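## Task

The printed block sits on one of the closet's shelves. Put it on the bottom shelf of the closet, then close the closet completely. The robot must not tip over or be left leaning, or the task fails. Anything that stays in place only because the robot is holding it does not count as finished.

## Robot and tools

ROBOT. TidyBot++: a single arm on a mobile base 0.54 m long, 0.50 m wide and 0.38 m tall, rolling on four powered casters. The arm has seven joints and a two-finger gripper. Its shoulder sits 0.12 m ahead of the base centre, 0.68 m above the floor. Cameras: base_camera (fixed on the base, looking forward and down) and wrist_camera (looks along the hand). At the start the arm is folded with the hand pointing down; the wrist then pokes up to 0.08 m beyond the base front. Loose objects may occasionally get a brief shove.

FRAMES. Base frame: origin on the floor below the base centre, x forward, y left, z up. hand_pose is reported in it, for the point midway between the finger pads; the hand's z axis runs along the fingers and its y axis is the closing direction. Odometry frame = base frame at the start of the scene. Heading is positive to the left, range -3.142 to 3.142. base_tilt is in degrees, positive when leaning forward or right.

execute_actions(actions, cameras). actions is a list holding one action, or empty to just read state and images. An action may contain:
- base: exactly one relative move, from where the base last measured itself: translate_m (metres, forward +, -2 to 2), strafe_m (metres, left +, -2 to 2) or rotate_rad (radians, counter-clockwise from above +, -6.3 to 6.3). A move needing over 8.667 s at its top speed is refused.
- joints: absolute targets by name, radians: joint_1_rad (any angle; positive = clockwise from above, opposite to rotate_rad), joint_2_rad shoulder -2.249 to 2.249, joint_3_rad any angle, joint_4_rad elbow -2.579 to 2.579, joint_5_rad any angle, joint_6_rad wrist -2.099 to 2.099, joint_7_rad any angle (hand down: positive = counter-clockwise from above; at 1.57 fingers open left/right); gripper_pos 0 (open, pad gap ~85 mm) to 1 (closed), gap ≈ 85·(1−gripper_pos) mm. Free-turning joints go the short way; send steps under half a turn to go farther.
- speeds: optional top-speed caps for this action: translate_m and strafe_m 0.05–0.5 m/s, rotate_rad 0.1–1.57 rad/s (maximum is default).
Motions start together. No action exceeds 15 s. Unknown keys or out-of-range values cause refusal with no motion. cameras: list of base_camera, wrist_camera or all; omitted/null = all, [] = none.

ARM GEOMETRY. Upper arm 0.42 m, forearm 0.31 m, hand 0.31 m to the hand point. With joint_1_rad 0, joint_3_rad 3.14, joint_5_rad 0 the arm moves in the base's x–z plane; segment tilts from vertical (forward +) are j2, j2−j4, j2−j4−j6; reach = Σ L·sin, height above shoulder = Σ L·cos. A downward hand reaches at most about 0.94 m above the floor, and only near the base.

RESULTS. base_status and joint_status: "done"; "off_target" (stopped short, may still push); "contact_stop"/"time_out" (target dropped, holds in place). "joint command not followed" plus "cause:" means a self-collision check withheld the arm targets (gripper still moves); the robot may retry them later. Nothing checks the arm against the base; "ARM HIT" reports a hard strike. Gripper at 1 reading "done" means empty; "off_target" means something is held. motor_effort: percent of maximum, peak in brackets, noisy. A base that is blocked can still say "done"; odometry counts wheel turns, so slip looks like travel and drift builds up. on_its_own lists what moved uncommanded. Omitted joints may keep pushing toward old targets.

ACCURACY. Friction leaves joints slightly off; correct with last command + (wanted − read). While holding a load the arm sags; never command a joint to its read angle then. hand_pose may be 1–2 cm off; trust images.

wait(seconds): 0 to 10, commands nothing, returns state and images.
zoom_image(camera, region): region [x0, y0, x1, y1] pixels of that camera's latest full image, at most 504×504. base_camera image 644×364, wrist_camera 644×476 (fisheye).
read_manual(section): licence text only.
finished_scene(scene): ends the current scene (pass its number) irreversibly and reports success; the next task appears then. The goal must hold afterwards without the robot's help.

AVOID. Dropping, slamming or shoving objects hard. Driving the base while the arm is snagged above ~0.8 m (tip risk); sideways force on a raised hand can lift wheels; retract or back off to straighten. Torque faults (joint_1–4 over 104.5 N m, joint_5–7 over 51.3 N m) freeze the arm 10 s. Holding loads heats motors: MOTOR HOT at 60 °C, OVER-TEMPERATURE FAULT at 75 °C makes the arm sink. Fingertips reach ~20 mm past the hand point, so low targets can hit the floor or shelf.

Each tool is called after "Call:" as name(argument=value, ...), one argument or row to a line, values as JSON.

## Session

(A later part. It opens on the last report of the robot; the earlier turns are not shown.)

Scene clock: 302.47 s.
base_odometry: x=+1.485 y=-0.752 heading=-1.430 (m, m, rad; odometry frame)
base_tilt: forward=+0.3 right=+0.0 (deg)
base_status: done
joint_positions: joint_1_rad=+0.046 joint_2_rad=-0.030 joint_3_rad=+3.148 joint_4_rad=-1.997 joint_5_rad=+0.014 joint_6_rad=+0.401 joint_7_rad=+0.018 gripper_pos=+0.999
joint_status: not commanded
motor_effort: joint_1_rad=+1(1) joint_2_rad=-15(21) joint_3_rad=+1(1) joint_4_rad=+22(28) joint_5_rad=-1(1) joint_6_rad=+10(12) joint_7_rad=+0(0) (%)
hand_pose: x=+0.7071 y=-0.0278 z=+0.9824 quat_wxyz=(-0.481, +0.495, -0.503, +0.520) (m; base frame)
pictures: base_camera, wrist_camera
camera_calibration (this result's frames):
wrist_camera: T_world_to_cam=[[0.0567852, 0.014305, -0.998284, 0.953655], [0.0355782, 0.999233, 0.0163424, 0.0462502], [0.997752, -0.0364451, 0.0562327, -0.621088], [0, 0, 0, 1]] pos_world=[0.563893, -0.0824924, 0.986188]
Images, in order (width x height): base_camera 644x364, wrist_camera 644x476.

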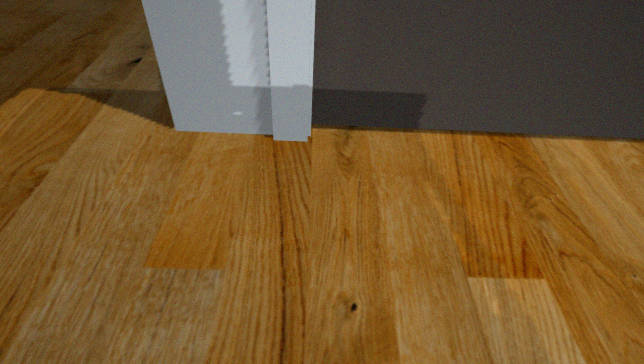

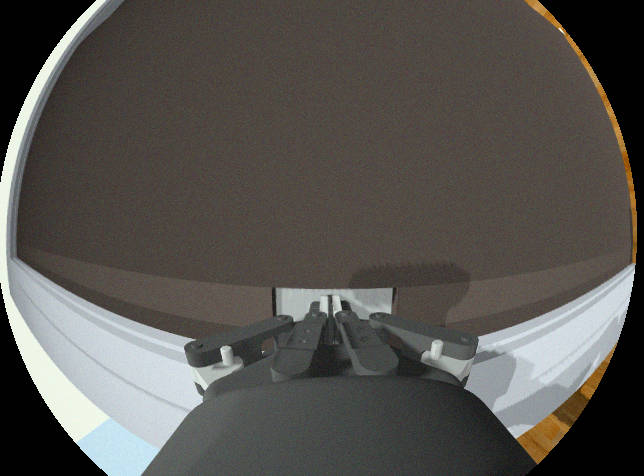

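Call:
execute_actions(
  actions=[
    {"base":{"strafe_m":-0.2},"speeds":{"strafe_m":0.08}},
  ],
)

Scene clock: 307.33 s.
base_odometry: x=+1.287 y=-0.781 heading=-1.429 (m, m, rad; odometry frame)
base_tilt: forward=+0.2 right=+0.0 (deg)
base_status: done
joint_positions: joint_1_rad=+0.037 joint_2_rad=-0.033 joint_3_rad=+3.135 joint_4_rad=-2.002 joint_5_rad=+0.014 joint_6_rad=+0.401 joint_7_rad=+0.018 gripper_pos=+0.999
joint_status: not commanded
motor_effort: joint_1_rad=+2(8) joint_2_rad=-10(19) joint_3_rad=+2(9) joint_4_rad=+27(27) joint_5_rad=-1(3) joint_6_rad=+12(12) joint_7_rad=+0(1) (%)
hand_pose: x=+0.7058 y=-0.0146 z=+0.9818 quat_wxyz=(-0.487, +0.501, -0.497, +0.515) (m; base frame)
pictures: base_camera, wrist_camera
camera_calibration (this result's frames):
wrist_camera: T_world_to_cam=[[0.0556507, 0.0151812, -0.998335, 0.953871], [0.0134781, 0.999782, 0.0159545, 0.0491124], [0.998359, -0.0143435, 0.0554339, -0.618631], [0, 0, 0, 1]] pos_world=[0.563871, -0.0724559, 0.985792]
Images, in order (width x height): base_camera 644x364, wrist_camera 644x476.

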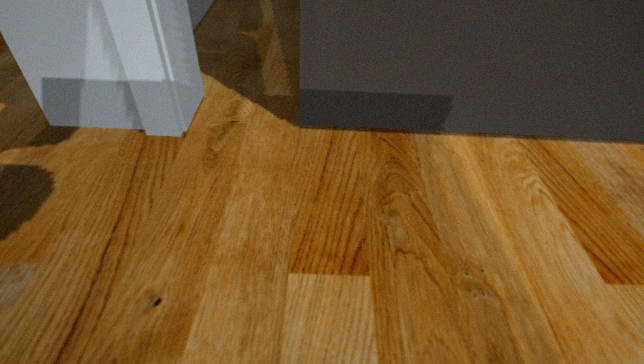

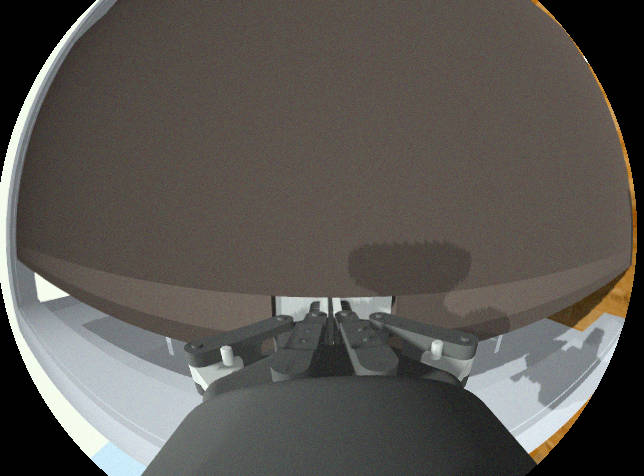

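Call:
execute_actions(
  actions=[
    {"base":{"translate_m":-0.007},"speeds":{"translate_m":0.05}},
  ],
  cameras=[],
)

Call:
execute_actions(
  actions=[
    {"base":{"strafe_m":-0.27},"speeds":{"strafe_m":0.1}},
  ],
)

Scene clock: 310.20 s.
base_odometry: x=+1.286 y=-0.774 heading=-1.429 (m, m, rad; odometry frame)
base_tilt: forward=+0.2 right=+0.0 (deg)
base_status: done
joint_positions: joint_1_rad=+0.037 joint_2_rad=-0.018 joint_3_rad=+3.137 joint_4_rad=-1.988 joint_5_rad=+0.014 joint_6_rad=+0.402 joint_7_rad=+0.018 gripper_pos=+0.999
joint_status: not commanded
motor_effort: joint_1_rad=+3(4) joint_2_rad=-18(22) joint_3_rad=+4(4) joint_4_rad=+21(26) joint_5_rad=-1(1) joint_6_rad=+10(11) joint_7_rad=+0(1) (%)
hand_pose: x=+0.7122 y=-0.0158 z=+0.9806 quat_wxyz=(-0.486, +0.501, -0.498, +0.515) (m; base frame)
pictures: none
No camera images: the call's "cameras" was empty. Leave "cameras" out to get every camera's image.

Scene clock: 313.57 s.
base_odometry: x=+1.018 y=-0.812 heading=-1.429 (m, m, rad; odometry frame)
base_tilt: forward=+0.2 right=+0.0 (deg)
base_status: done
joint_positions: joint_1_rad=+0.038 joint_2_rad=-0.024 joint_3_rad=+3.137 joint_4_rad=-1.996 joint_5_rad=+0.014 joint_6_rad=+0.402 joint_7_rad=+0.018 gripper_pos=+0.999
joint_status: not commanded
motor_effort: joint_1_rad=+1(10) joint_2_rad=-12(19) joint_3_rad=+2(10) joint_4_rad=+26(26) joint_5_rad=-1(4) joint_6_rad=+12(12) joint_7_rad=-1(0) (%)
hand_pose: x=+0.7092 y=-0.0163 z=+0.9803 quat_wxyz=(-0.485, +0.501, -0.499, +0.515) (m; base frame)
pictures: base_camera, wrist_camera
camera_calibration (this result's frames):
wrist_camera: T_world_to_cam=[[0.0533048, 0.0152233, -0.998462, 0.953982], [0.0160782, 0.999741, 0.0161011, 0.0487517], [0.998449, -0.0169117, 0.0530462, -0.619727], [0, 0, 0, 1]] pos_world=[0.56713, -0.0737424, 0.984604]
Images, in order (width x height): base_camera 644x364, wrist_camera 644x476.

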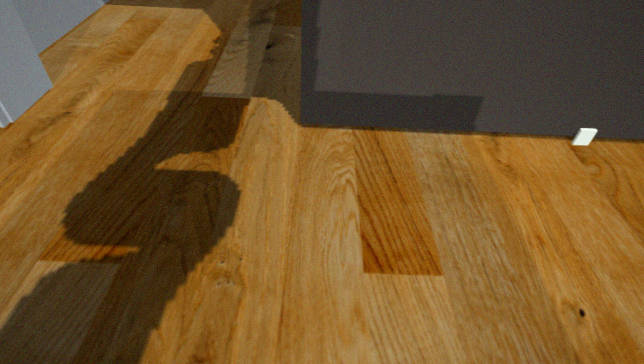

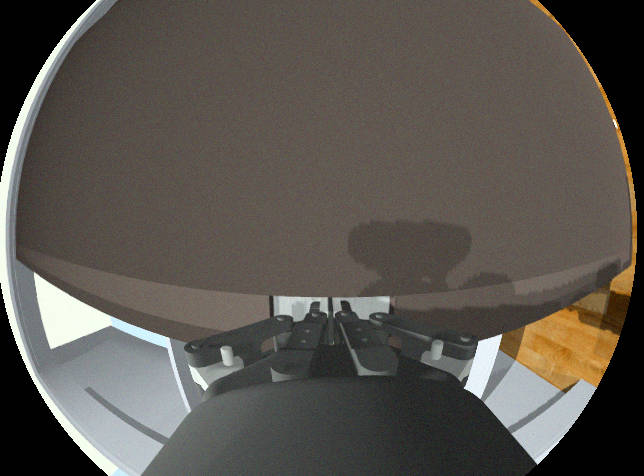

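Call:
execute_actions(
  actions=[
    {"base":{"translate_m":-0.006},"speeds":{"translate_m":0.05}},
  ],
  cameras=[],
)

Call:
execute_actions(
  actions=[
    {"base":{"strafe_m":-0.2},"speeds":{"strafe_m":0.1}},
  ],
  cameras=[],
)

Call:
execute_actions(
  actions=[
    {"base":{"translate_m":-0.003},"speeds":{"translate_m":0.05}},
  ],
  cameras=[],
)

Call:
execute_actions(
  actions=[
    {"base":{"strafe_m":-0.17},"speeds":{"strafe_m":0.1}},
  ],
)

Scene clock: 319.43 s.
base_odometry: x=+1.018 y=-0.806 heading=-1.429 (m, m, rad; odometry frame)
base_tilt: forward=+0.2 right=+0.0 (deg)
base_status: done
joint_positions: joint_1_rad=+0.038 joint_2_rad=-0.014 joint_3_rad=+3.138 joint_4_rad=-1.987 joint_5_rad=+0.014 joint_6_rad=+0.402 joint_7_rad=+0.018 gripper_pos=+0.999
joint_status: not commanded
motor_effort: joint_1_rad=+2(2) joint_2_rad=-19(22) joint_3_rad=+2(2) joint_4_rad=+20(24) joint_5_rad=-1(1) joint_6_rad=+10(11) joint_7_rad=+0(0) (%)
hand_pose: x=+0.7133 y=-0.0173 z=+0.9791 quat_wxyz=(-0.485, +0.501, -0.500, +0.515) (m; base frame)
pictures: none
No camera images: the call's "cameras" was empty. Leave "cameras" out to get every camera's image.

Scene clock: 322.10 s.
base_odometry: x=+0.819 y=-0.834 heading=-1.430 (m, m, rad; odometry frame)
base_tilt: forward=+0.2 right=+0.0 (deg)
base_status: done
joint_positions: joint_1_rad=+0.043 joint_2_rad=-0.016 joint_3_rad=+3.143 joint_4_rad=-1.989 joint_5_rad=+0.014 joint_6_rad=+0.402 joint_7_rad=+0.018 gripper_pos=+0.999
joint_status: not commanded
motor_effort: joint_1_rad=+0(9) joint_2_rad=-15(20) joint_3_rad=+0(10) joint_4_rad=+23(25) joint_5_rad=+0(4) joint_6_rad=+10(12) joint_7_rad=-1(0) (%)
hand_pose: x=+0.7124 y=-0.0235 z=+0.9790 quat_wxyz=(-0.482, +0.498, -0.502, +0.517) (m; base frame)
pictures: none
No camera images: the call's "cameras" was empty. Leave "cameras" out to get every camera's image.

Scene clock: 322.60 s.
base_odometry: x=+0.819 y=-0.831 heading=-1.429 (m, m, rad; odometry frame)
base_tilt: forward=+0.2 right=+0.0 (deg)
base_status: done
joint_positions: joint_1_rad=+0.043 joint_2_rad=-0.015 joint_3_rad=+3.143 joint_4_rad=-1.989 joint_5_rad=+0.014 joint_6_rad=+0.402 joint_7_rad=+0.018 gripper_pos=+0.999
joint_status: not commanded
motor_effort: joint_1_rad=+0(0) joint_2_rad=-19(22) joint_3_rad=+1(0) joint_4_rad=+19(22) joint_5_rad=+0(1) joint_6_rad=+9(10) joint_7_rad=-1(0) (%)
hand_pose: x=+0.7128 y=-0.0235 z=+0.9786 quat_wxyz=(-0.482, +0.498, -0.502, +0.517) (m; base frame)
pictures: none
No camera images: the call's "cameras" was empty. Leave "cameras" out to get every camera's image.

Scene clock: 324.97 s.
base_odometry: x=+0.650 y=-0.855 heading=-1.430 (m, m, rad; odometry frame)
base_tilt: forward=+0.2 right=-0.1 (deg)
base_status: done
joint_positions: joint_1_rad=+0.043 joint_2_rad=-0.015 joint_3_rad=+3.145 joint_4_rad=-1.989 joint_5_rad=+0.014 joint_6_rad=+0.402 joint_7_rad=+0.018 gripper_pos=+0.999
joint_status: not commanded
motor_effort: joint_1_rad=+0(9) joint_2_rad=-19(21) joint_3_rad=+1(10) joint_4_rad=+20(21) joint_5_rad=-1(3) joint_6_rad=+10(10) joint_7_rad=+0(0) (%)
hand_pose: x=+0.7128 y=-0.0245 z=+0.9786 quat_wxyz=(-0.481, +0.498, -0.503, +0.517) (m; base frame)
pictures: base_camera, wrist_camera
camera_calibration (this result's frames):
wrist_camera: T_world_to_cam=[[0.0505786, 0.0147986, -0.99861, 0.954261], [0.0296604, 0.999427, 0.0163129, 0.0470408], [0.99828, -0.0304442, 0.0501107, -0.620673], [0, 0, 0, 1]] pos_world=[0.569945, -0.0800315, 0.98327]
Images, in order (width x height): base_camera 644x364, wrist_camera 644x476.

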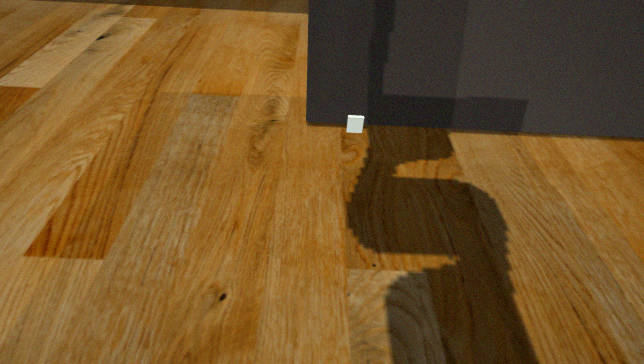

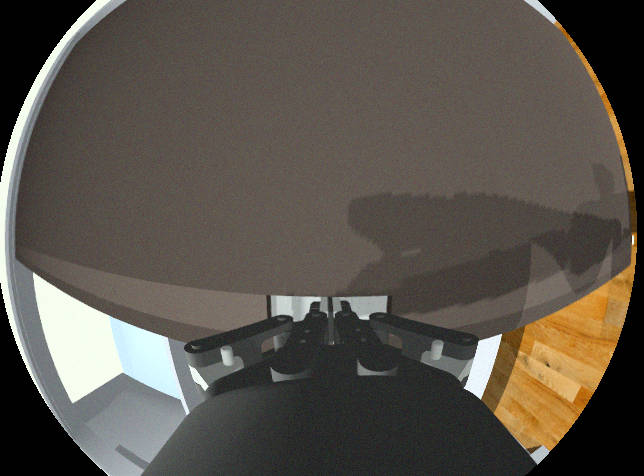

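Call:
execute_actions(
  actions=[
    {"base":{"translate_m":-0.25},"speeds":{"translate_m":0.2}},
  ],
  cameras=[],
)

Call:
execute_actions(
  actions=[
    {"base":{"strafe_m":0.5},"joints":{"joint_7_rad":1.57}},
  ],
)

Scene clock: 331.27 s.
base_odometry: x=+0.615 y=-0.607 heading=-1.429 (m, m, rad; odometry frame)
base_tilt: forward=+0.2 right=+0.0 (deg)
base_status: done
joint_positions: joint_1_rad=+0.043 joint_2_rad=-0.014 joint_3_rad=+3.145 joint_4_rad=-1.989 joint_5_rad=+0.014 joint_6_rad=+0.402 joint_7_rad=+0.018 gripper_pos=+0.999
joint_status: not commanded
motor_effort: joint_1_rad=+0(0) joint_2_rad=-19(24) joint_3_rad=+1(0) joint_4_rad=+20(21) joint_5_rad=+0(0) joint_6_rad=+10(10) joint_7_rad=+0(0) (%)
hand_pose: x=+0.7129 y=-0.0245 z=+0.9784 quat_wxyz=(-0.481, +0.498, -0.503, +0.517) (m; base frame)
pictures: none
No camera images: the call's "cameras" was empty. Leave "cameras" out to get every camera's image.

Scene clock: 333.63 s.
base_odometry: x=+1.110 y=-0.537 heading=-1.429 (m, m, rad; odometry frame)
base_tilt: forward=+0.3 right=+0.0 (deg)
base_status: done
joint_positions: joint_1_rad=+0.046 joint_2_rad=-0.014 joint_3_rad=+3.147 joint_4_rad=-1.989 joint_5_rad=+0.014 joint_6_rad=+0.402 joint_7_rad=+1.552 gripper_pos=+0.999
joint_status: all done
motor_effort: joint_1_rad=+0(3) joint_2_rad=-20(21) joint_3_rad=+1(4) joint_4_rad=+19(20) joint_5_rad=-1(1) joint_6_rad=+10(10) joint_7_rad=-1(1) (%)
hand_pose: x=+0.7128 y=-0.0278 z=+0.9784 quat_wxyz=(+0.014, +0.707, -0.019, +0.706) (m; base frame)
pictures: base_camera, wrist_camera
camera_calibration (this result's frames):
wrist_camera: T_world_to_cam=[[0.00512967, -0.998502, -0.0544783, 0.0346262], [-0.0104861, 0.0544223, -0.998463, 1.04557], [0.999932, 0.00569305, -0.0101912, -0.561945], [0, 0, 0, 1]] pos_world=[0.572693, -0.0191288, 1.04012]
Images, in order (width x height): base_camera 644x364, wrist_camera 644x476.

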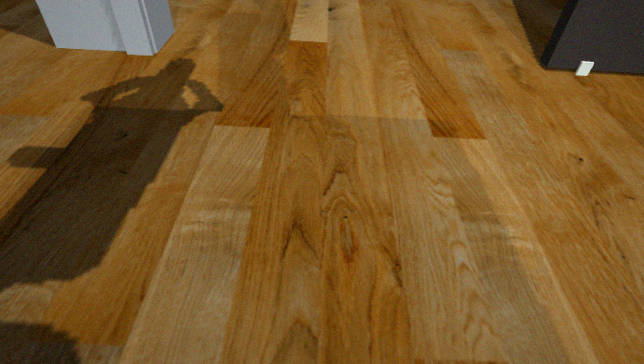

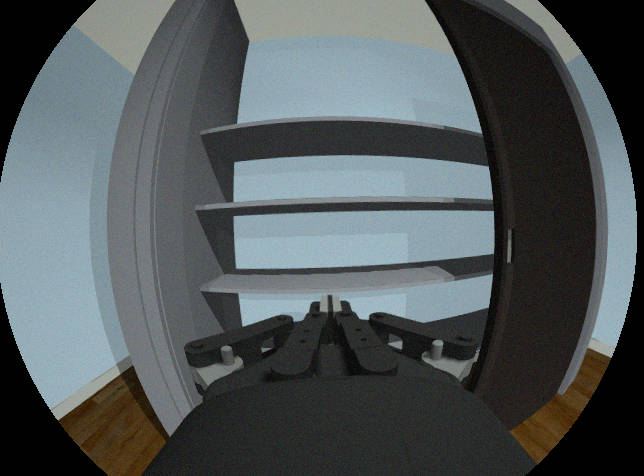

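Call:
execute_actions(
  actions=[
    {"base":{"translate_m":0.3},"joints":{"joint_2_rad":0.15,"joint_4_rad":-0.55,"joint_6_rad":-1.05,"gripper_pos":0.0}},
  ],
)

Scene clock: 339.10 s.
base_odometry: x=+1.153 y=-0.834 heading=-1.428 (m, m, rad; odometry frame)
base_tilt: forward=+0.2 right=+0.0 (deg)
base_status: done
joint_positions: joint_1_rad=+0.046 joint_2_rad=+0.129 joint_3_rad=+3.147 joint_4_rad=-0.568 joint_5_rad=+0.014 joint_6_rad=-1.006 joint_7_rad=+1.552 gripper_pos=+0.000
joint_status: all done
motor_effort: joint_1_rad=+0(1) joint_2_rad=-20(28) joint_3_rad=+0(1) joint_4_rad=+15(21) joint_5_rad=-1(1) joint_6_rad=+9(10) joint_7_rad=+0(0) (%)
hand_pose: x=+0.6827 y=-0.0311 z=+1.2993 quat_wxyz=(+0.018, +0.752, -0.028, +0.659) (m; base frame)
pictures: base_camera, wrist_camera
camera_calibration (this result's frames):
wrist_camera: T_world_to_cam=[[-0.0200897, -0.997773, -0.0636003, 0.0780607], [-0.13827, 0.0657746, -0.988208, 1.44005], [0.990191, -0.0110589, -0.139283, -0.35471], [0, 0, 0, 1]] pos_world=[0.551914, -0.0207542, 1.37863]
Images, in order (width x height): base_camera 644x364, wrist_camera 644x476.

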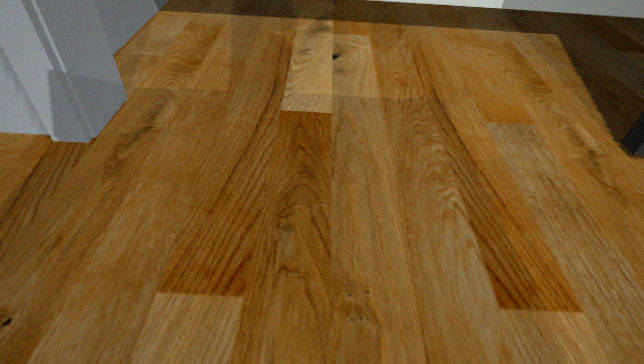

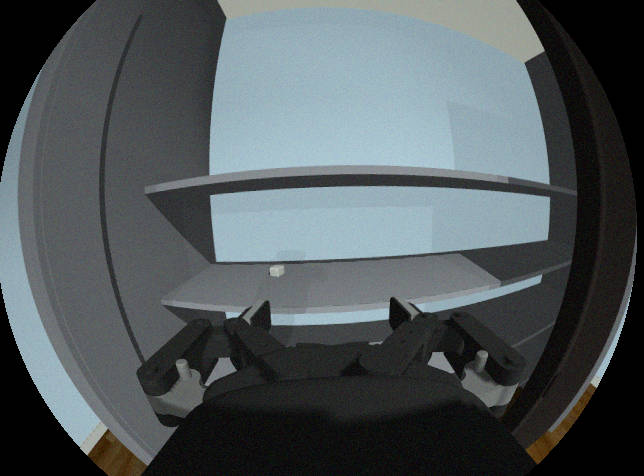

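Call:
zoom_image(
  camera="wrist_camera",
  region=[220, 230, 340, 320],
)

Region (220, 230, 340, 320) of wrist_camera's 644x476 image, scaled by 4.200; it fills the top 378 rows of this view, and the rest is white.

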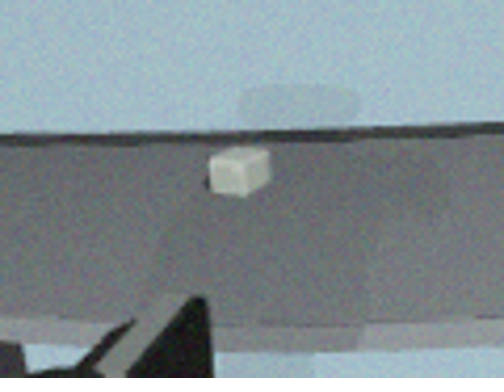

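Call:
execute_actions(
  actions=[
    {"base":{"strafe_m":-0.03},"joints":{"joint_1_rad":-0.255,"joint_2_rad":0.185,"joint_4_rad":-0.55,"joint_6_rad":-1.36,"joint_7_rad":1.57}},
  ],
)

Scene clock: 399.40 s.
base_odometry: x=+1.123 y=-0.838 heading=-1.428 (m, m, rad; odometry frame)
base_tilt: forward=+0.2 right=+0.0 (deg)
base_status: done
joint_positions: joint_1_rad=-0.245 joint_2_rad=+0.169 joint_3_rad=+3.151 joint_4_rad=-0.568 joint_5_rad=+0.014 joint_6_rad=-1.317 joint_7_rad=+1.552 gripper_pos=+0.000
joint_status: all done
motor_effort: joint_1_rad=+0(2) joint_2_rad=-22(24) joint_3_rad=+0(1) joint_4_rad=+15(15) joint_5_rad=-1(2) joint_6_rad=+8(9) joint_7_rad=-1(1) (%)
hand_pose: x=+0.6620 y=+0.1279 z=+1.1845 quat_wxyz=(-0.058, +0.851, +0.091, +0.514) (m; base frame)
pictures: base_camera, wrist_camera
camera_calibration (this result's frames):
wrist_camera: T_world_to_cam=[[0.236145, -0.969021, -0.0723498, 0.06602], [-0.474652, -0.0500599, -0.878749, 1.42121], [0.847904, 0.241853, -0.471769, 0.107238], [0, 0, 0, 1]] pos_world=[0.568064, 0.109185, 1.30426]
Images, in order (width x height): base_camera 644x364, wrist_camera 644x476.

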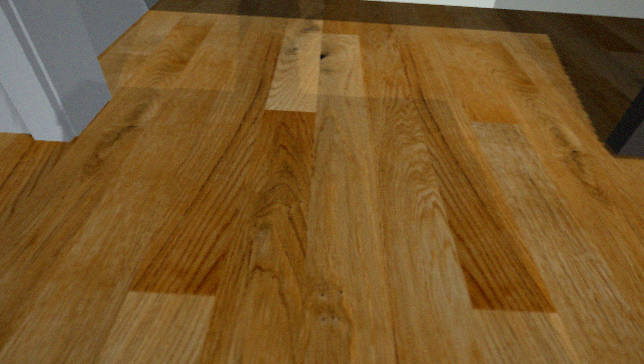

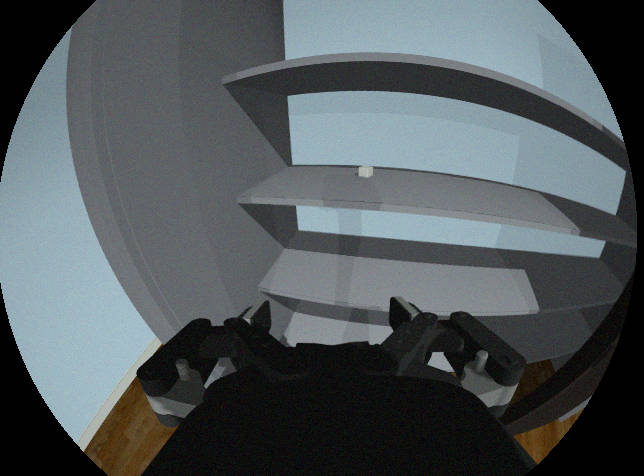

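Call:
execute_actions(
  actions=[
    {"base":{"translate_m":0.36},"speeds":{"translate_m":0.2}},
  ],
)

Scene clock: 408.63 s.
base_odometry: x=+1.174 y=-1.195 heading=-1.428 (m, m, rad; odometry frame)
base_tilt: forward=+0.2 right=-0.1 (deg)
base_status: done
joint_positions: joint_1_rad=-0.245 joint_2_rad=+0.181 joint_3_rad=+3.151 joint_4_rad=-0.567 joint_5_rad=+0.014 joint_6_rad=-1.318 joint_7_rad=+1.552 gripper_pos=+0.000
joint_status: not commanded
motor_effort: joint_1_rad=+0(1) joint_2_rad=-22(25) joint_3_rad=+1(0) joint_4_rad=+15(16) joint_5_rad=-1(0) joint_6_rad=+9(9) joint_7_rad=+0(0) (%)
hand_pose: x=+0.6674 y=+0.1292 z=+1.1785 quat_wxyz=(-0.058, +0.854, +0.091, +0.509) (m; base frame)
pictures: base_camera, wrist_camera
camera_calibration (this result's frames):
wrist_camera: T_world_to_cam=[[0.235395, -0.969208, -0.0722837, 0.0660713], [-0.483911, -0.05238, -0.873548, 1.41888], [0.842864, 0.240608, -0.48134, 0.114269], [0, 0, 0, 1]] pos_world=[0.574744, 0.110864, 1.29924]
Images, in order (width x height): base_camera 644x364, wrist_camera 644x476.

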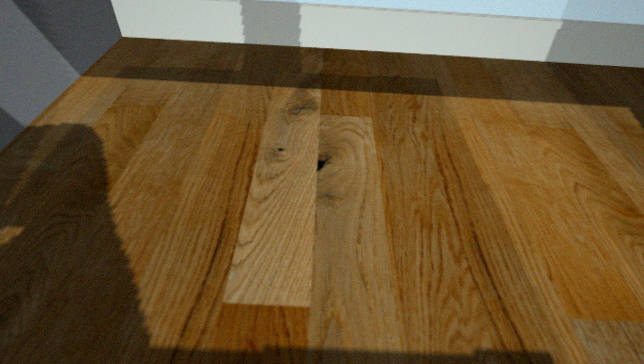

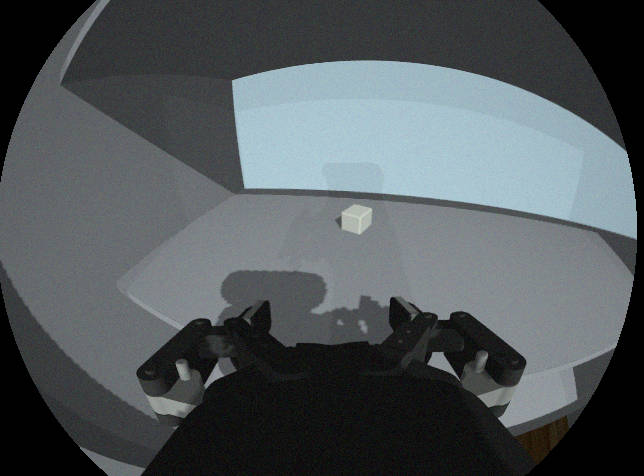

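Call:
zoom_image(
  camera="wrist_camera",
  region=[310, 180, 410, 260],
)

Region (310, 180, 410, 260) of wrist_camera's 644x476 image, scaled by 5.040; it fills the top 403 rows of this view, and the rest is white.

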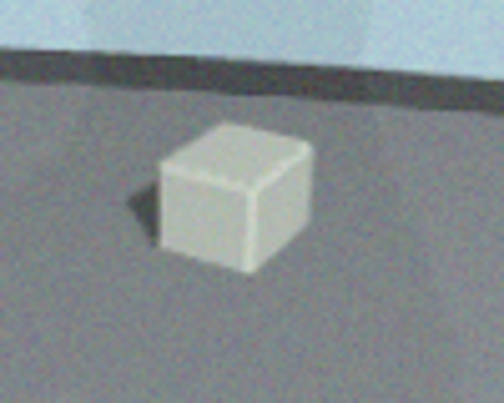

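Call:
execute_actions(
  actions=[
    {"base":{"translate_m":0.12},"speeds":{"translate_m":0.1}},
  ],
)

Scene clock: 429.00 s.
base_odometry: x=+1.191 y=-1.313 heading=-1.429 (m, m, rad; odometry frame)
base_tilt: forward=+0.3 right=+0.0 (deg)
base_status: done
joint_positions: joint_1_rad=-0.245 joint_2_rad=+0.184 joint_3_rad=+3.151 joint_4_rad=-0.566 joint_5_rad=+0.014 joint_6_rad=-1.318 joint_7_rad=+1.552 gripper_pos=+0.000
joint_status: not commanded
motor_effort: joint_1_rad=+0(1) joint_2_rad=-22(26) joint_3_rad=+0(0) joint_4_rad=+15(16) joint_5_rad=-1(0) joint_6_rad=+9(9) joint_7_rad=+0(0) (%)
hand_pose: x=+0.6689 y=+0.1296 z=+1.1769 quat_wxyz=(-0.057, +0.855, +0.091, +0.508) (m; base frame)
pictures: base_camera, wrist_camera
camera_calibration (this result's frames):
wrist_camera: T_world_to_cam=[[0.235195, -0.969258, -0.0722631, 0.0660831], [-0.486324, -0.0529839, -0.872171, 1.41829], [0.84153, 0.240273, -0.483835, 0.116036], [0, 0, 0, 1]] pos_world=[0.576558, 0.111318, 1.29791]
Images, in order (width x height): base_camera 644x364, wrist_camera 644x476.

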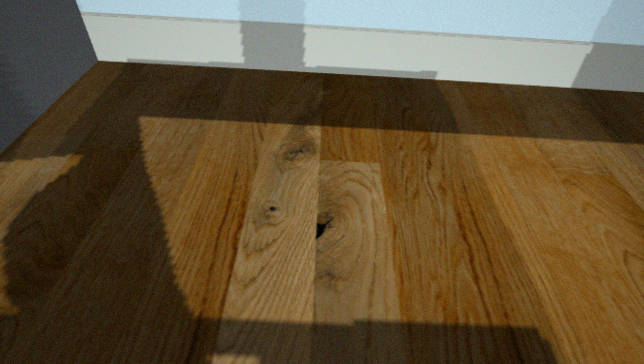

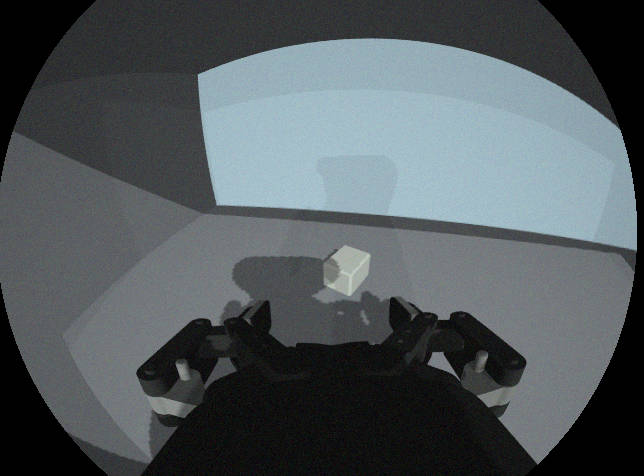

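Call:
execute_actions(
  actions=[
    {"base":{"translate_m":0.03},"joints":{"joint_2_rad":0.205},"speeds":{"translate_m":0.05}},
  ],
)

Scene clock: 438.10 s.
base_odometry: x=+1.195 y=-1.343 heading=-1.429 (m, m, rad; odometry frame)
base_tilt: forward=+0.2 right=-0.1 (deg)
base_status: done
joint_positions: joint_1_rad=-0.245 joint_2_rad=+0.195 joint_3_rad=+3.151 joint_4_rad=-0.566 joint_5_rad=+0.014 joint_6_rad=-1.318 joint_7_rad=+1.552 gripper_pos=+0.000
joint_status: all done
motor_effort: joint_1_rad=+0(1) joint_2_rad=-23(27) joint_3_rad=+0(0) joint_4_rad=+14(16) joint_5_rad=-1(1) joint_6_rad=+8(9) joint_7_rad=-1(0) (%)
hand_pose: x=+0.6743 y=+0.1310 z=+1.1706 quat_wxyz=(-0.057, +0.857, +0.091, +0.503) (m; base frame)
pictures: base_camera, wrist_camera
camera_calibration (this result's frames):
wrist_camera: T_world_to_cam=[[0.234417, -0.969453, -0.0721833, 0.0661212], [-0.495683, -0.0553224, -0.86674, 1.41575], [0.83627, 0.238959, -0.493509, 0.123159], [0, 0, 0, 1]] pos_world=[0.583267, 0.112994, 1.29264]
Images, in order (width x height): base_camera 644x364, wrist_camera 644x476.

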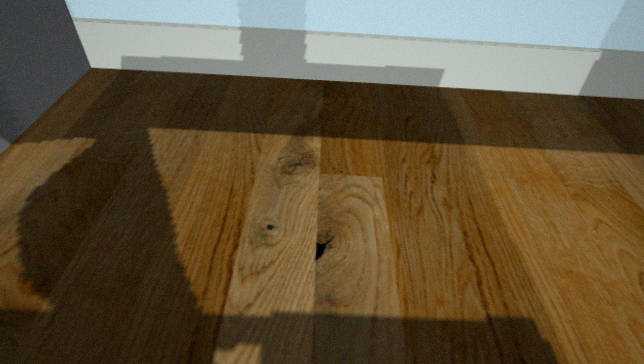

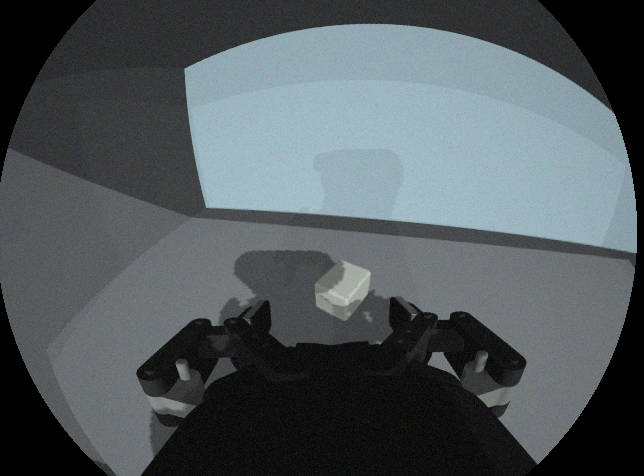

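Call:
execute_actions(
  actions=[
    {"base":{"translate_m":0.025},"speeds":{"translate_m":0.05}},
  ],
)

Scene clock: 443.50 s.
base_odometry: x=+1.199 y=-1.368 heading=-1.429 (m, m, rad; odometry frame)
base_tilt: forward=+0.2 right=-0.1 (deg)
base_status: done
joint_positions: joint_1_rad=-0.245 joint_2_rad=+0.198 joint_3_rad=+3.151 joint_4_rad=-0.566 joint_5_rad=+0.014 joint_6_rad=-1.318 joint_7_rad=+1.552 gripper_pos=+0.000
joint_status: not commanded
motor_effort: joint_1_rad=+0(0) joint_2_rad=-23(27) joint_3_rad=+0(0) joint_4_rad=+15(16) joint_5_rad=-1(0) joint_6_rad=+8(9) joint_7_rad=-1(1) (%)
hand_pose: x=+0.6757 y=+0.1313 z=+1.1690 quat_wxyz=(-0.057, +0.858, +0.092, +0.502) (m; base frame)
pictures: base_camera, wrist_camera
camera_calibration (this result's frames):
wrist_camera: T_world_to_cam=[[0.234224, -0.969501, -0.0721626, 0.0661316], [-0.497997, -0.0558999, -0.865375, 1.41512], [0.834948, 0.238628, -0.495901, 0.124919], [0, 0, 0, 1]] pos_world=[0.584933, 0.11341, 1.29133]
Images, in order (width x height): base_camera 644x364, wrist_camera 644x476.

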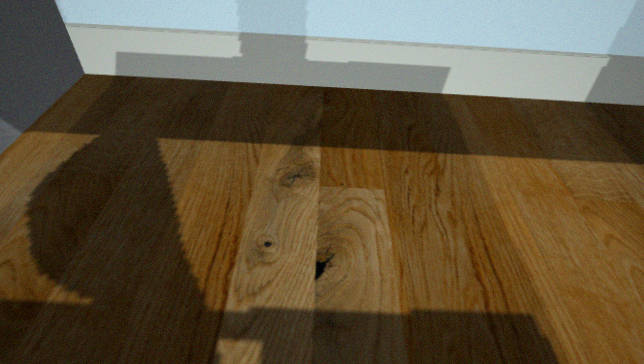

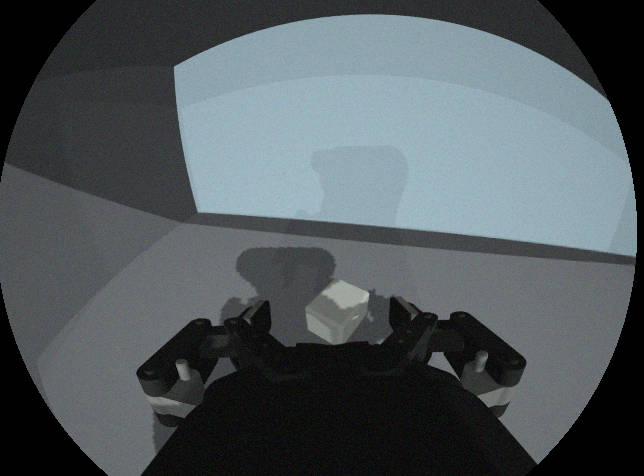

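Call:
execute_actions(
  actions=[
    {"joints":{"gripper_pos":1.0}},
  ],
)

Scene clock: 446.40 s.
base_odometry: x=+1.199 y=-1.368 heading=-1.429 (m, m, rad; odometry frame)
base_tilt: forward=+0.2 right=-0.1 (deg)
base_status: not commanded
joint_positions: joint_1_rad=-0.245 joint_2_rad=+0.198 joint_3_rad=+3.151 joint_4_rad=-0.564 joint_5_rad=+0.014 joint_6_rad=-1.318 joint_7_rad=+1.552 gripper_pos=+0.691
joint_status: gripper_pos off_target (ended at +0.691, target +1.000)
motor_effort: joint_1_rad=+0(1) joint_2_rad=-23(25) joint_3_rad=+0(0) joint_4_rad=+16(16) joint_5_rad=-1(0) joint_6_rad=+9(8) joint_7_rad=-1(0) (%)
hand_pose: x=+0.6756 y=+0.1313 z=+1.1697 quat_wxyz=(-0.057, +0.858, +0.091, +0.503) (m; base frame)
pictures: base_camera, wrist_camera
camera_calibration (this result's frames):
wrist_camera: T_world_to_cam=[[0.234324, -0.969477, -0.0721589, 0.0661068], [-0.496823, -0.055621, -0.866068, 1.41564], [0.835619, 0.238791, -0.494692, 0.123443], [0, 0, 0, 1]] pos_world=[0.584681, 0.113351, 1.29188]
Images, in order (width x height): base_camera 644x364, wrist_camera 644x476.

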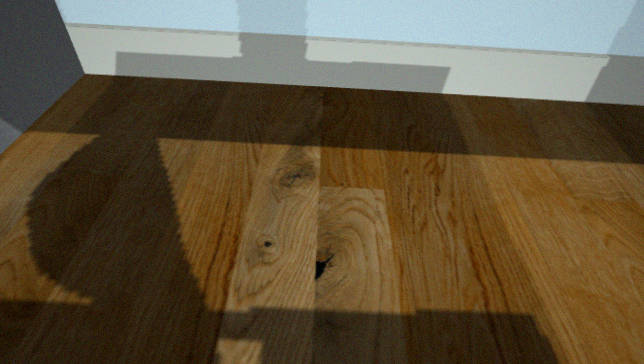

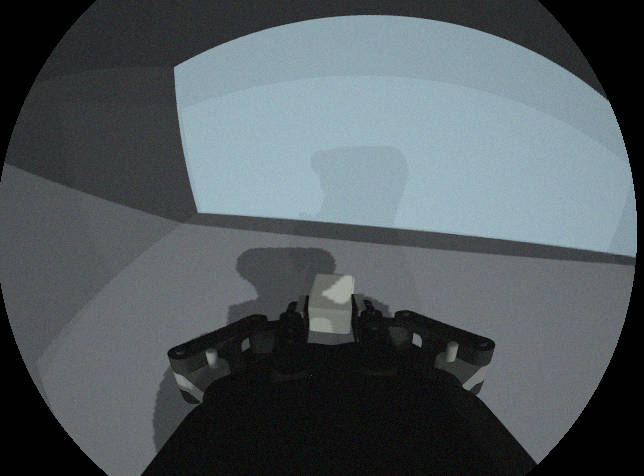

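Call:
execute_actions(
  actions=[
    {"joints":{"joint_2_rad":0.165}},
  ],
  cameras=["wrist_camera"],
)

Call:
execute_actions(
  actions=[
    {"base":{"translate_m":-0.65},"speeds":{"translate_m":0.25}},
  ],
)

Scene clock: 449.47 s.
base_odometry: x=+1.199 y=-1.368 heading=-1.429 (m, m, rad; odometry frame)
base_tilt: forward=+0.2 right=-0.1 (deg)
base_status: not commanded
joint_positions: joint_1_rad=-0.245 joint_2_rad=+0.179 joint_3_rad=+3.151 joint_4_rad=-0.564 joint_5_rad=+0.014 joint_6_rad=-1.318 joint_7_rad=+1.552 gripper_pos=+0.691
joint_status: all done
motor_effort: joint_1_rad=+0(0) joint_2_rad=-23(26) joint_3_rad=+0(0) joint_4_rad=+15(16) joint_5_rad=-1(1) joint_6_rad=+9(9) joint_7_rad=-1(1) (%)
hand_pose: x=+0.6665 y=+0.1290 z=+1.1805 quat_wxyz=(-0.058, +0.853, +0.091, +0.511) (m; base frame)
pictures: wrist_camera
camera_calibration (this result's frames):
wrist_camera: T_world_to_cam=[[0.235659, -0.969144, -0.0722883, 0.0660361], [-0.480731, -0.0516033, -0.875348, 1.42006], [0.844608, 0.241035, -0.478058, 0.111014], [0, 0, 0, 1]] pos_world=[0.573341, 0.11052, 1.30089]
Images, in order (width x height): wrist_camera 644x476.

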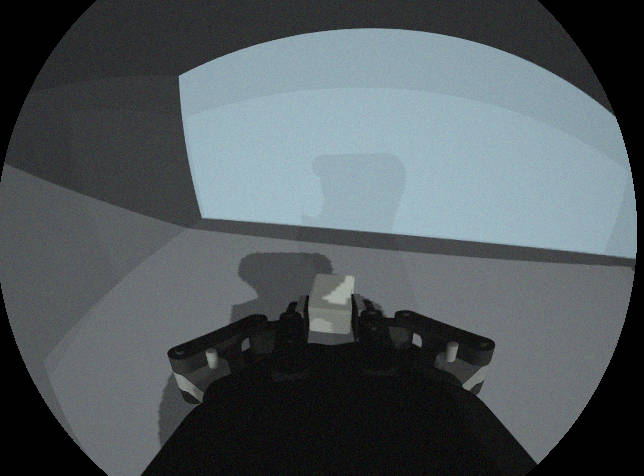

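Scene clock: 452.97 s.
base_odometry: x=+1.107 y=-0.725 heading=-1.429 (m, m, rad; odometry frame)
base_tilt: forward=+0.2 right=+0.0 (deg)
base_status: done
joint_positions: joint_1_rad=-0.246 joint_2_rad=+0.168 joint_3_rad=+3.152 joint_4_rad=-0.564 joint_5_rad=+0.014 joint_6_rad=-1.319 joint_7_rad=+1.552 gripper_pos=+0.691
joint_status: not commanded
motor_effort: joint_1_rad=+0(2) joint_2_rad=-21(28) joint_3_rad=+1(2) joint_4_rad=+15(17) joint_5_rad=-1(0) joint_6_rad=+9(9) joint_7_rad=-1(1) (%)
hand_pose: x=+0.6607 y=+0.1285 z=+1.1866 quat_wxyz=(-0.059, +0.850, +0.091, +0.515) (m; base frame)
pictures: base_camera, wrist_camera
camera_calibration (this result's frames):
wrist_camera: T_world_to_cam=[[0.237878, -0.968597, -0.0723499, 0.0658418], [-0.471754, -0.0501035, -0.880305, 1.42234], [0.849036, 0.243537, -0.468858, 0.104776], [0, 0, 0, 1]] pos_world=[0.566373, 0.109522, 1.30598]
Images, in order (width x height): base_camera 644x364, wrist_camera 644x476.

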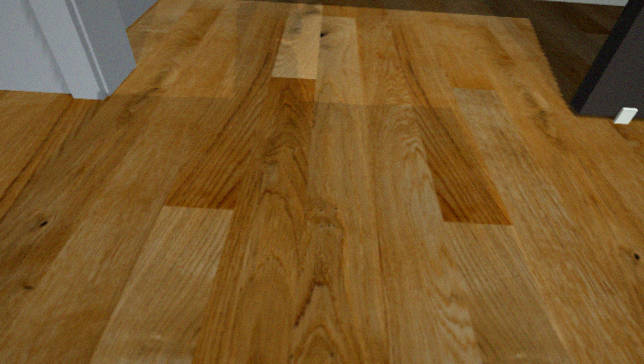

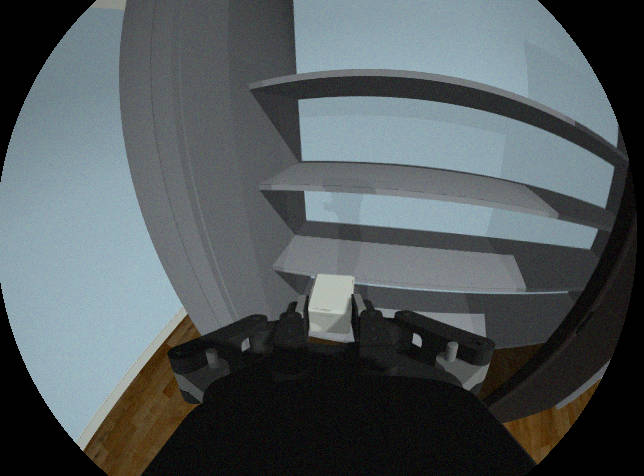

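Call:
execute_actions(
  actions=[
    {"joints":{"joint_1_rad":-0.03,"joint_2_rad":0.845,"joint_4_rad":-1.843,"joint_6_rad":0.60}},
  ],
)

Scene clock: 463.53 s.
base_odometry: x=+1.107 y=-0.725 heading=-1.429 (m, m, rad; odometry frame)
base_tilt: forward=+0.2 right=+0.0 (deg)
base_status: not commanded
joint_positions: joint_1_rad=-0.046 joint_2_rad=+0.831 joint_3_rad=+3.152 joint_4_rad=-1.826 joint_5_rad=+0.014 joint_6_rad=+0.555 joint_7_rad=+1.552 gripper_pos=+0.691
joint_status: all done
motor_effort: joint_1_rad=+1(1) joint_2_rad=-40(43) joint_3_rad=+0(0) joint_4_rad=+12(21) joint_5_rad=-1(0) joint_6_rad=+9(10) joint_7_rad=+0(0) (%)
hand_pose: x=+0.8439 y=+0.0310 z=+0.5291 quat_wxyz=(-0.012, +0.868, +0.018, +0.496) (m; base frame)
pictures: base_camera, wrist_camera
camera_calibration (this result's frames):
wrist_camera: T_world_to_cam=[[0.0618781, -0.995616, -0.0701349, 0.0285099], [-0.517803, 0.0280505, -0.85504, 0.948191], [0.853259, 0.0892243, -0.513797, -0.310274], [0, 0, 0, 1]] pos_world=[0.753956, 0.0294717, 0.653323]
Images, in order (width x height): base_camera 644x364, wrist_camera 644x476.

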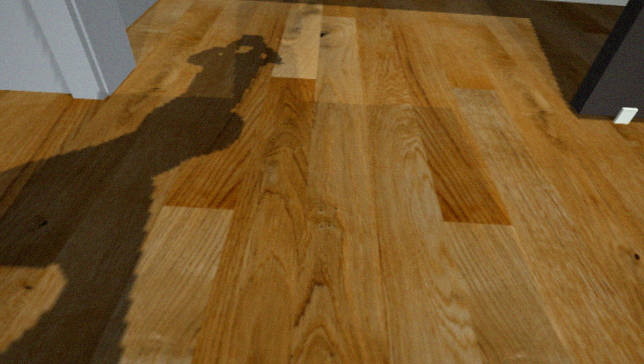

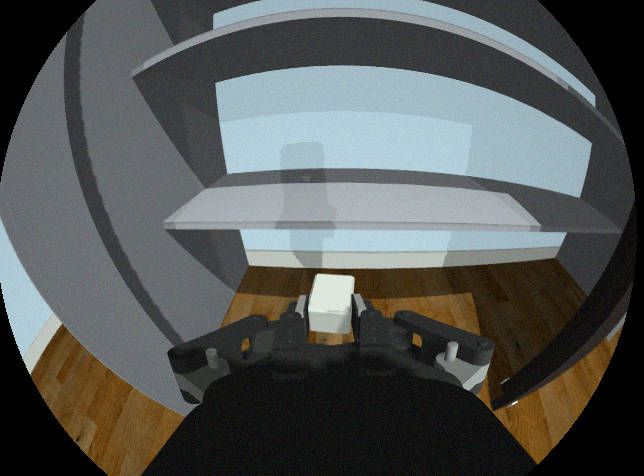

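Call:
execute_actions(
  actions=[
    {"base":{"translate_m":0.3},"speeds":{"translate_m":0.25}},
  ],
)

Scene clock: 477.80 s.
base_odometry: x=+1.149 y=-1.022 heading=-1.429 (m, m, rad; odometry frame)
base_tilt: forward=+0.3 right=+0.0 (deg)
base_status: done
joint_positions: joint_1_rad=-0.045 joint_2_rad=+0.832 joint_3_rad=+3.152 joint_4_rad=-1.831 joint_5_rad=+0.014 joint_6_rad=+0.557 joint_7_rad=+1.552 gripper_pos=+0.691
joint_status: not commanded
motor_effort: joint_1_rad=+0(1) joint_2_rad=-40(41) joint_3_rad=+0(1) joint_4_rad=+11(13) joint_5_rad=-1(1) joint_6_rad=+8(9) joint_7_rad=-1(0) (%)
hand_pose: x=+0.8422 y=+0.0303 z=+0.5276 quat_wxyz=(-0.011, +0.869, +0.017, +0.495) (m; base frame)
pictures: base_camera, wrist_camera
camera_calibration (this result's frames):
wrist_camera: T_world_to_cam=[[0.0606987, -0.995683, -0.0702215, 0.0287805], [-0.520284, 0.0284777, -0.853518, 0.947319], [0.851833, 0.0883425, -0.51631, -0.306995], [0, 0, 0, 1]] pos_world=[0.752637, 0.0287995, 0.652071]
Images, in order (width x height): base_camera 644x364, wrist_camera 644x476.

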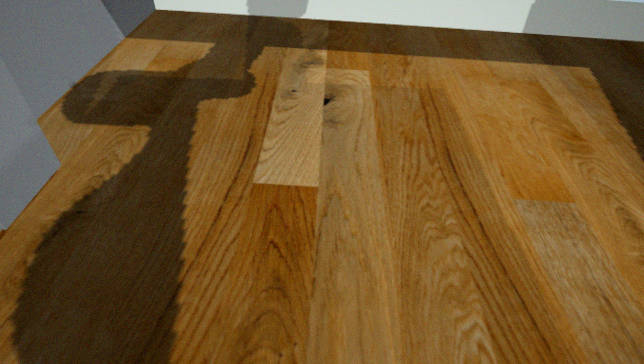

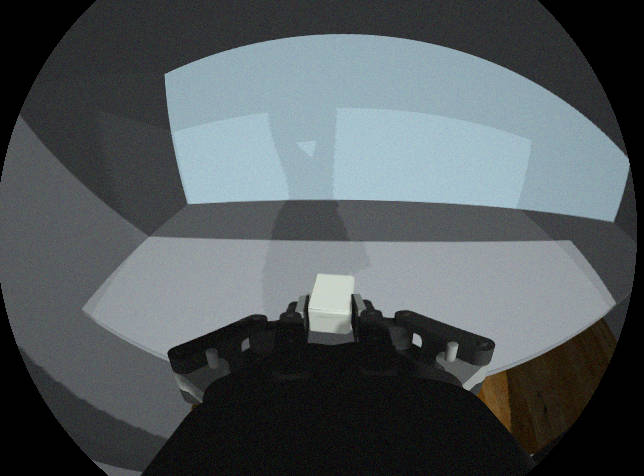

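Call:
execute_actions(
  actions=[
    {"base":{"translate_m":0.13},"speeds":{"translate_m":0.15}},
  ],
  cameras=[],
)

Call:
execute_actions(
  actions=[
    {"joints":{"joint_2_rad":0.89}},
  ],
)

Scene clock: 484.33 s.
base_odometry: x=+1.168 y=-1.150 heading=-1.428 (m, m, rad; odometry frame)
base_tilt: forward=+0.3 right=+0.0 (deg)
base_status: done
joint_positions: joint_1_rad=-0.045 joint_2_rad=+0.832 joint_3_rad=+3.152 joint_4_rad=-1.832 joint_5_rad=+0.014 joint_6_rad=+0.557 joint_7_rad=+1.552 gripper_pos=+0.691
joint_status: not commanded
motor_effort: joint_1_rad=+0(2) joint_2_rad=-39(41) joint_3_rad=+0(0) joint_4_rad=+12(13) joint_5_rad=-1(0) joint_6_rad=+8(9) joint_7_rad=-1(0) (%)
hand_pose: x=+0.8419 y=+0.0301 z=+0.5274 quat_wxyz=(-0.011, +0.869, +0.017, +0.495) (m; base frame)
pictures: none
No camera images: the call's "cameras" was empty. Leave "cameras" out to get every camera's image.

Scene clock: 485.17 s.
base_odometry: x=+1.168 y=-1.150 heading=-1.428 (m, m, rad; odometry frame)
base_tilt: forward=+0.2 right=+0.0 (deg)
base_status: not commanded
joint_positions: joint_1_rad=-0.045 joint_2_rad=+0.879 joint_3_rad=+3.152 joint_4_rad=-1.832 joint_5_rad=+0.014 joint_6_rad=+0.557 joint_7_rad=+1.552 gripper_pos=+0.691
joint_status: all done
motor_effort: joint_1_rad=+0(0) joint_2_rad=-40(42) joint_3_rad=+0(0) joint_4_rad=+11(11) joint_5_rad=-1(0) joint_6_rad=+8(9) joint_7_rad=+0(0) (%)
hand_pose: x=+0.8338 y=+0.0297 z=+0.4934 quat_wxyz=(-0.011, +0.880, +0.017, +0.474) (m; base frame)
pictures: base_camera, wrist_camera
camera_calibration (this result's frames):
wrist_camera: T_world_to_cam=[[0.0571505, -0.995845, -0.0709022, 0.0296762], [-0.560302, 0.0267865, -0.827855, 0.934507], [0.826314, 0.087039, -0.556443, -0.276343], [0, 0, 0, 1]] pos_world=[0.750256, 0.0285733, 0.621971]
Images, in order (width x height): base_camera 644x364, wrist_camera 644x476.

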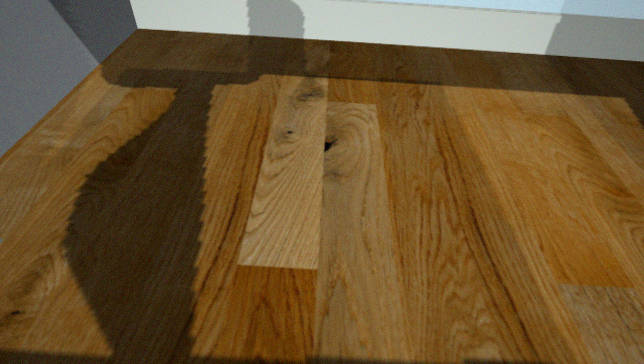

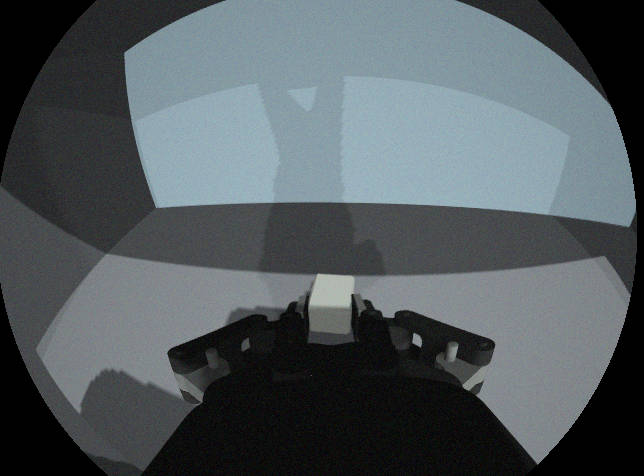

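Call:
execute_actions(
  actions=[
    {"joints":{"joint_2_rad":0.903}},
  ],
  cameras=["wrist_camera"],
)

Scene clock: 489.97 s.
base_odometry: x=+1.168 y=-1.150 heading=-1.428 (m, m, rad; odometry frame)
base_tilt: forward=+0.2 right=+0.0 (deg)
base_status: not commanded
joint_positions: joint_1_rad=-0.045 joint_2_rad=+0.886 joint_3_rad=+3.152 joint_4_rad=-1.832 joint_5_rad=+0.014 joint_6_rad=+0.557 joint_7_rad=+1.552 gripper_pos=+0.691
joint_status: all done
motor_effort: joint_1_rad=+0(1) joint_2_rad=-40(42) joint_3_rad=+0(0) joint_4_rad=+11(11) joint_5_rad=-1(1) joint_6_rad=+8(9) joint_7_rad=+0(1) (%)
hand_pose: x=+0.8325 y=+0.0297 z=+0.4884 quat_wxyz=(-0.011, +0.882, +0.017, +0.471) (m; base frame)
pictures: wrist_camera
camera_calibration (this result's frames):
wrist_camera: T_world_to_cam=[[0.0566572, -0.995867, -0.0709868, 0.0297925], [-0.566049, 0.0265281, -0.823945, 0.932524], [0.822422, 0.0868644, -0.562206, -0.27195], [0, 0, 0, 1]] pos_world=[0.749825, 0.0285541, 0.617571]
Images, in order (width x height): wrist_camera 644x476.

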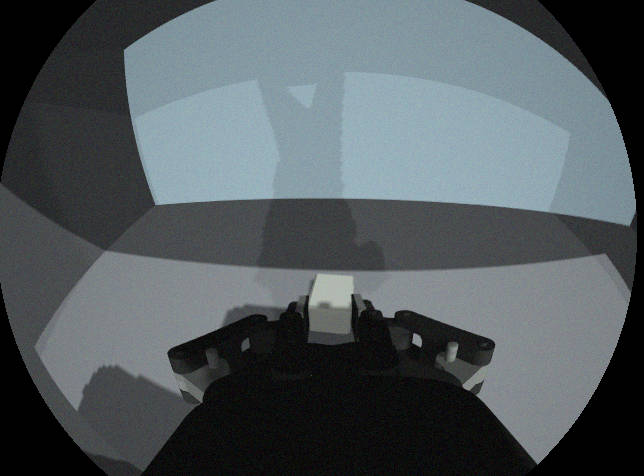

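Call:
execute_actions(
  actions=[
    {"joints":{"gripper_pos":0.3}},
  ],
  cameras=["wrist_camera"],
)

Scene clock: 493.07 s.
base_odometry: x=+1.168 y=-1.150 heading=-1.428 (m, m, rad; odometry frame)
base_tilt: forward=+0.3 right=+0.1 (deg)
base_status: not commanded
joint_positions: joint_1_rad=-0.045 joint_2_rad=+0.886 joint_3_rad=+3.152 joint_4_rad=-1.832 joint_5_rad=+0.014 joint_6_rad=+0.557 joint_7_rad=+1.552 gripper_pos=+0.300
joint_status: all done
motor_effort: joint_1_rad=+0(0) joint_2_rad=-39(40) joint_3_rad=+0(0) joint_4_rad=+10(10) joint_5_rad=-1(0) joint_6_rad=+8(8) joint_7_rad=-1(1) (%)
hand_pose: x=+0.8325 y=+0.0297 z=+0.4884 quat_wxyz=(-0.011, +0.882, +0.017, +0.471) (m; base frame)
pictures: wrist_camera
camera_calibration (this result's frames):
wrist_camera: T_world_to_cam=[[0.0566566, -0.995867, -0.0709871, 0.029793], [-0.566049, 0.0265287, -0.823944, 0.932524], [0.822422, 0.0868641, -0.562207, -0.27195], [0, 0, 0, 1]] pos_world=[0.749824, 0.0285539, 0.617571]
Images, in order (width x height): wrist_camera 644x476.

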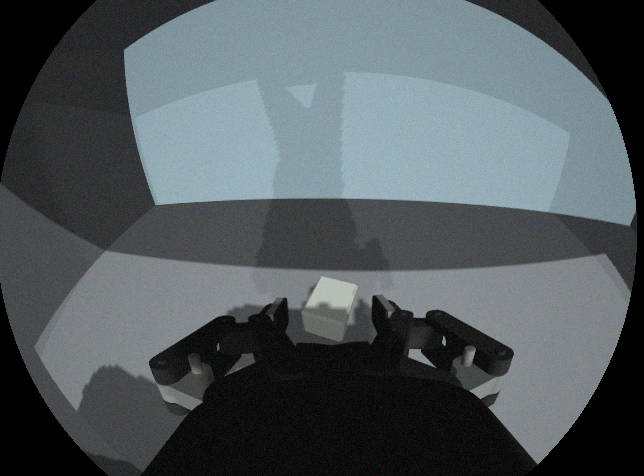

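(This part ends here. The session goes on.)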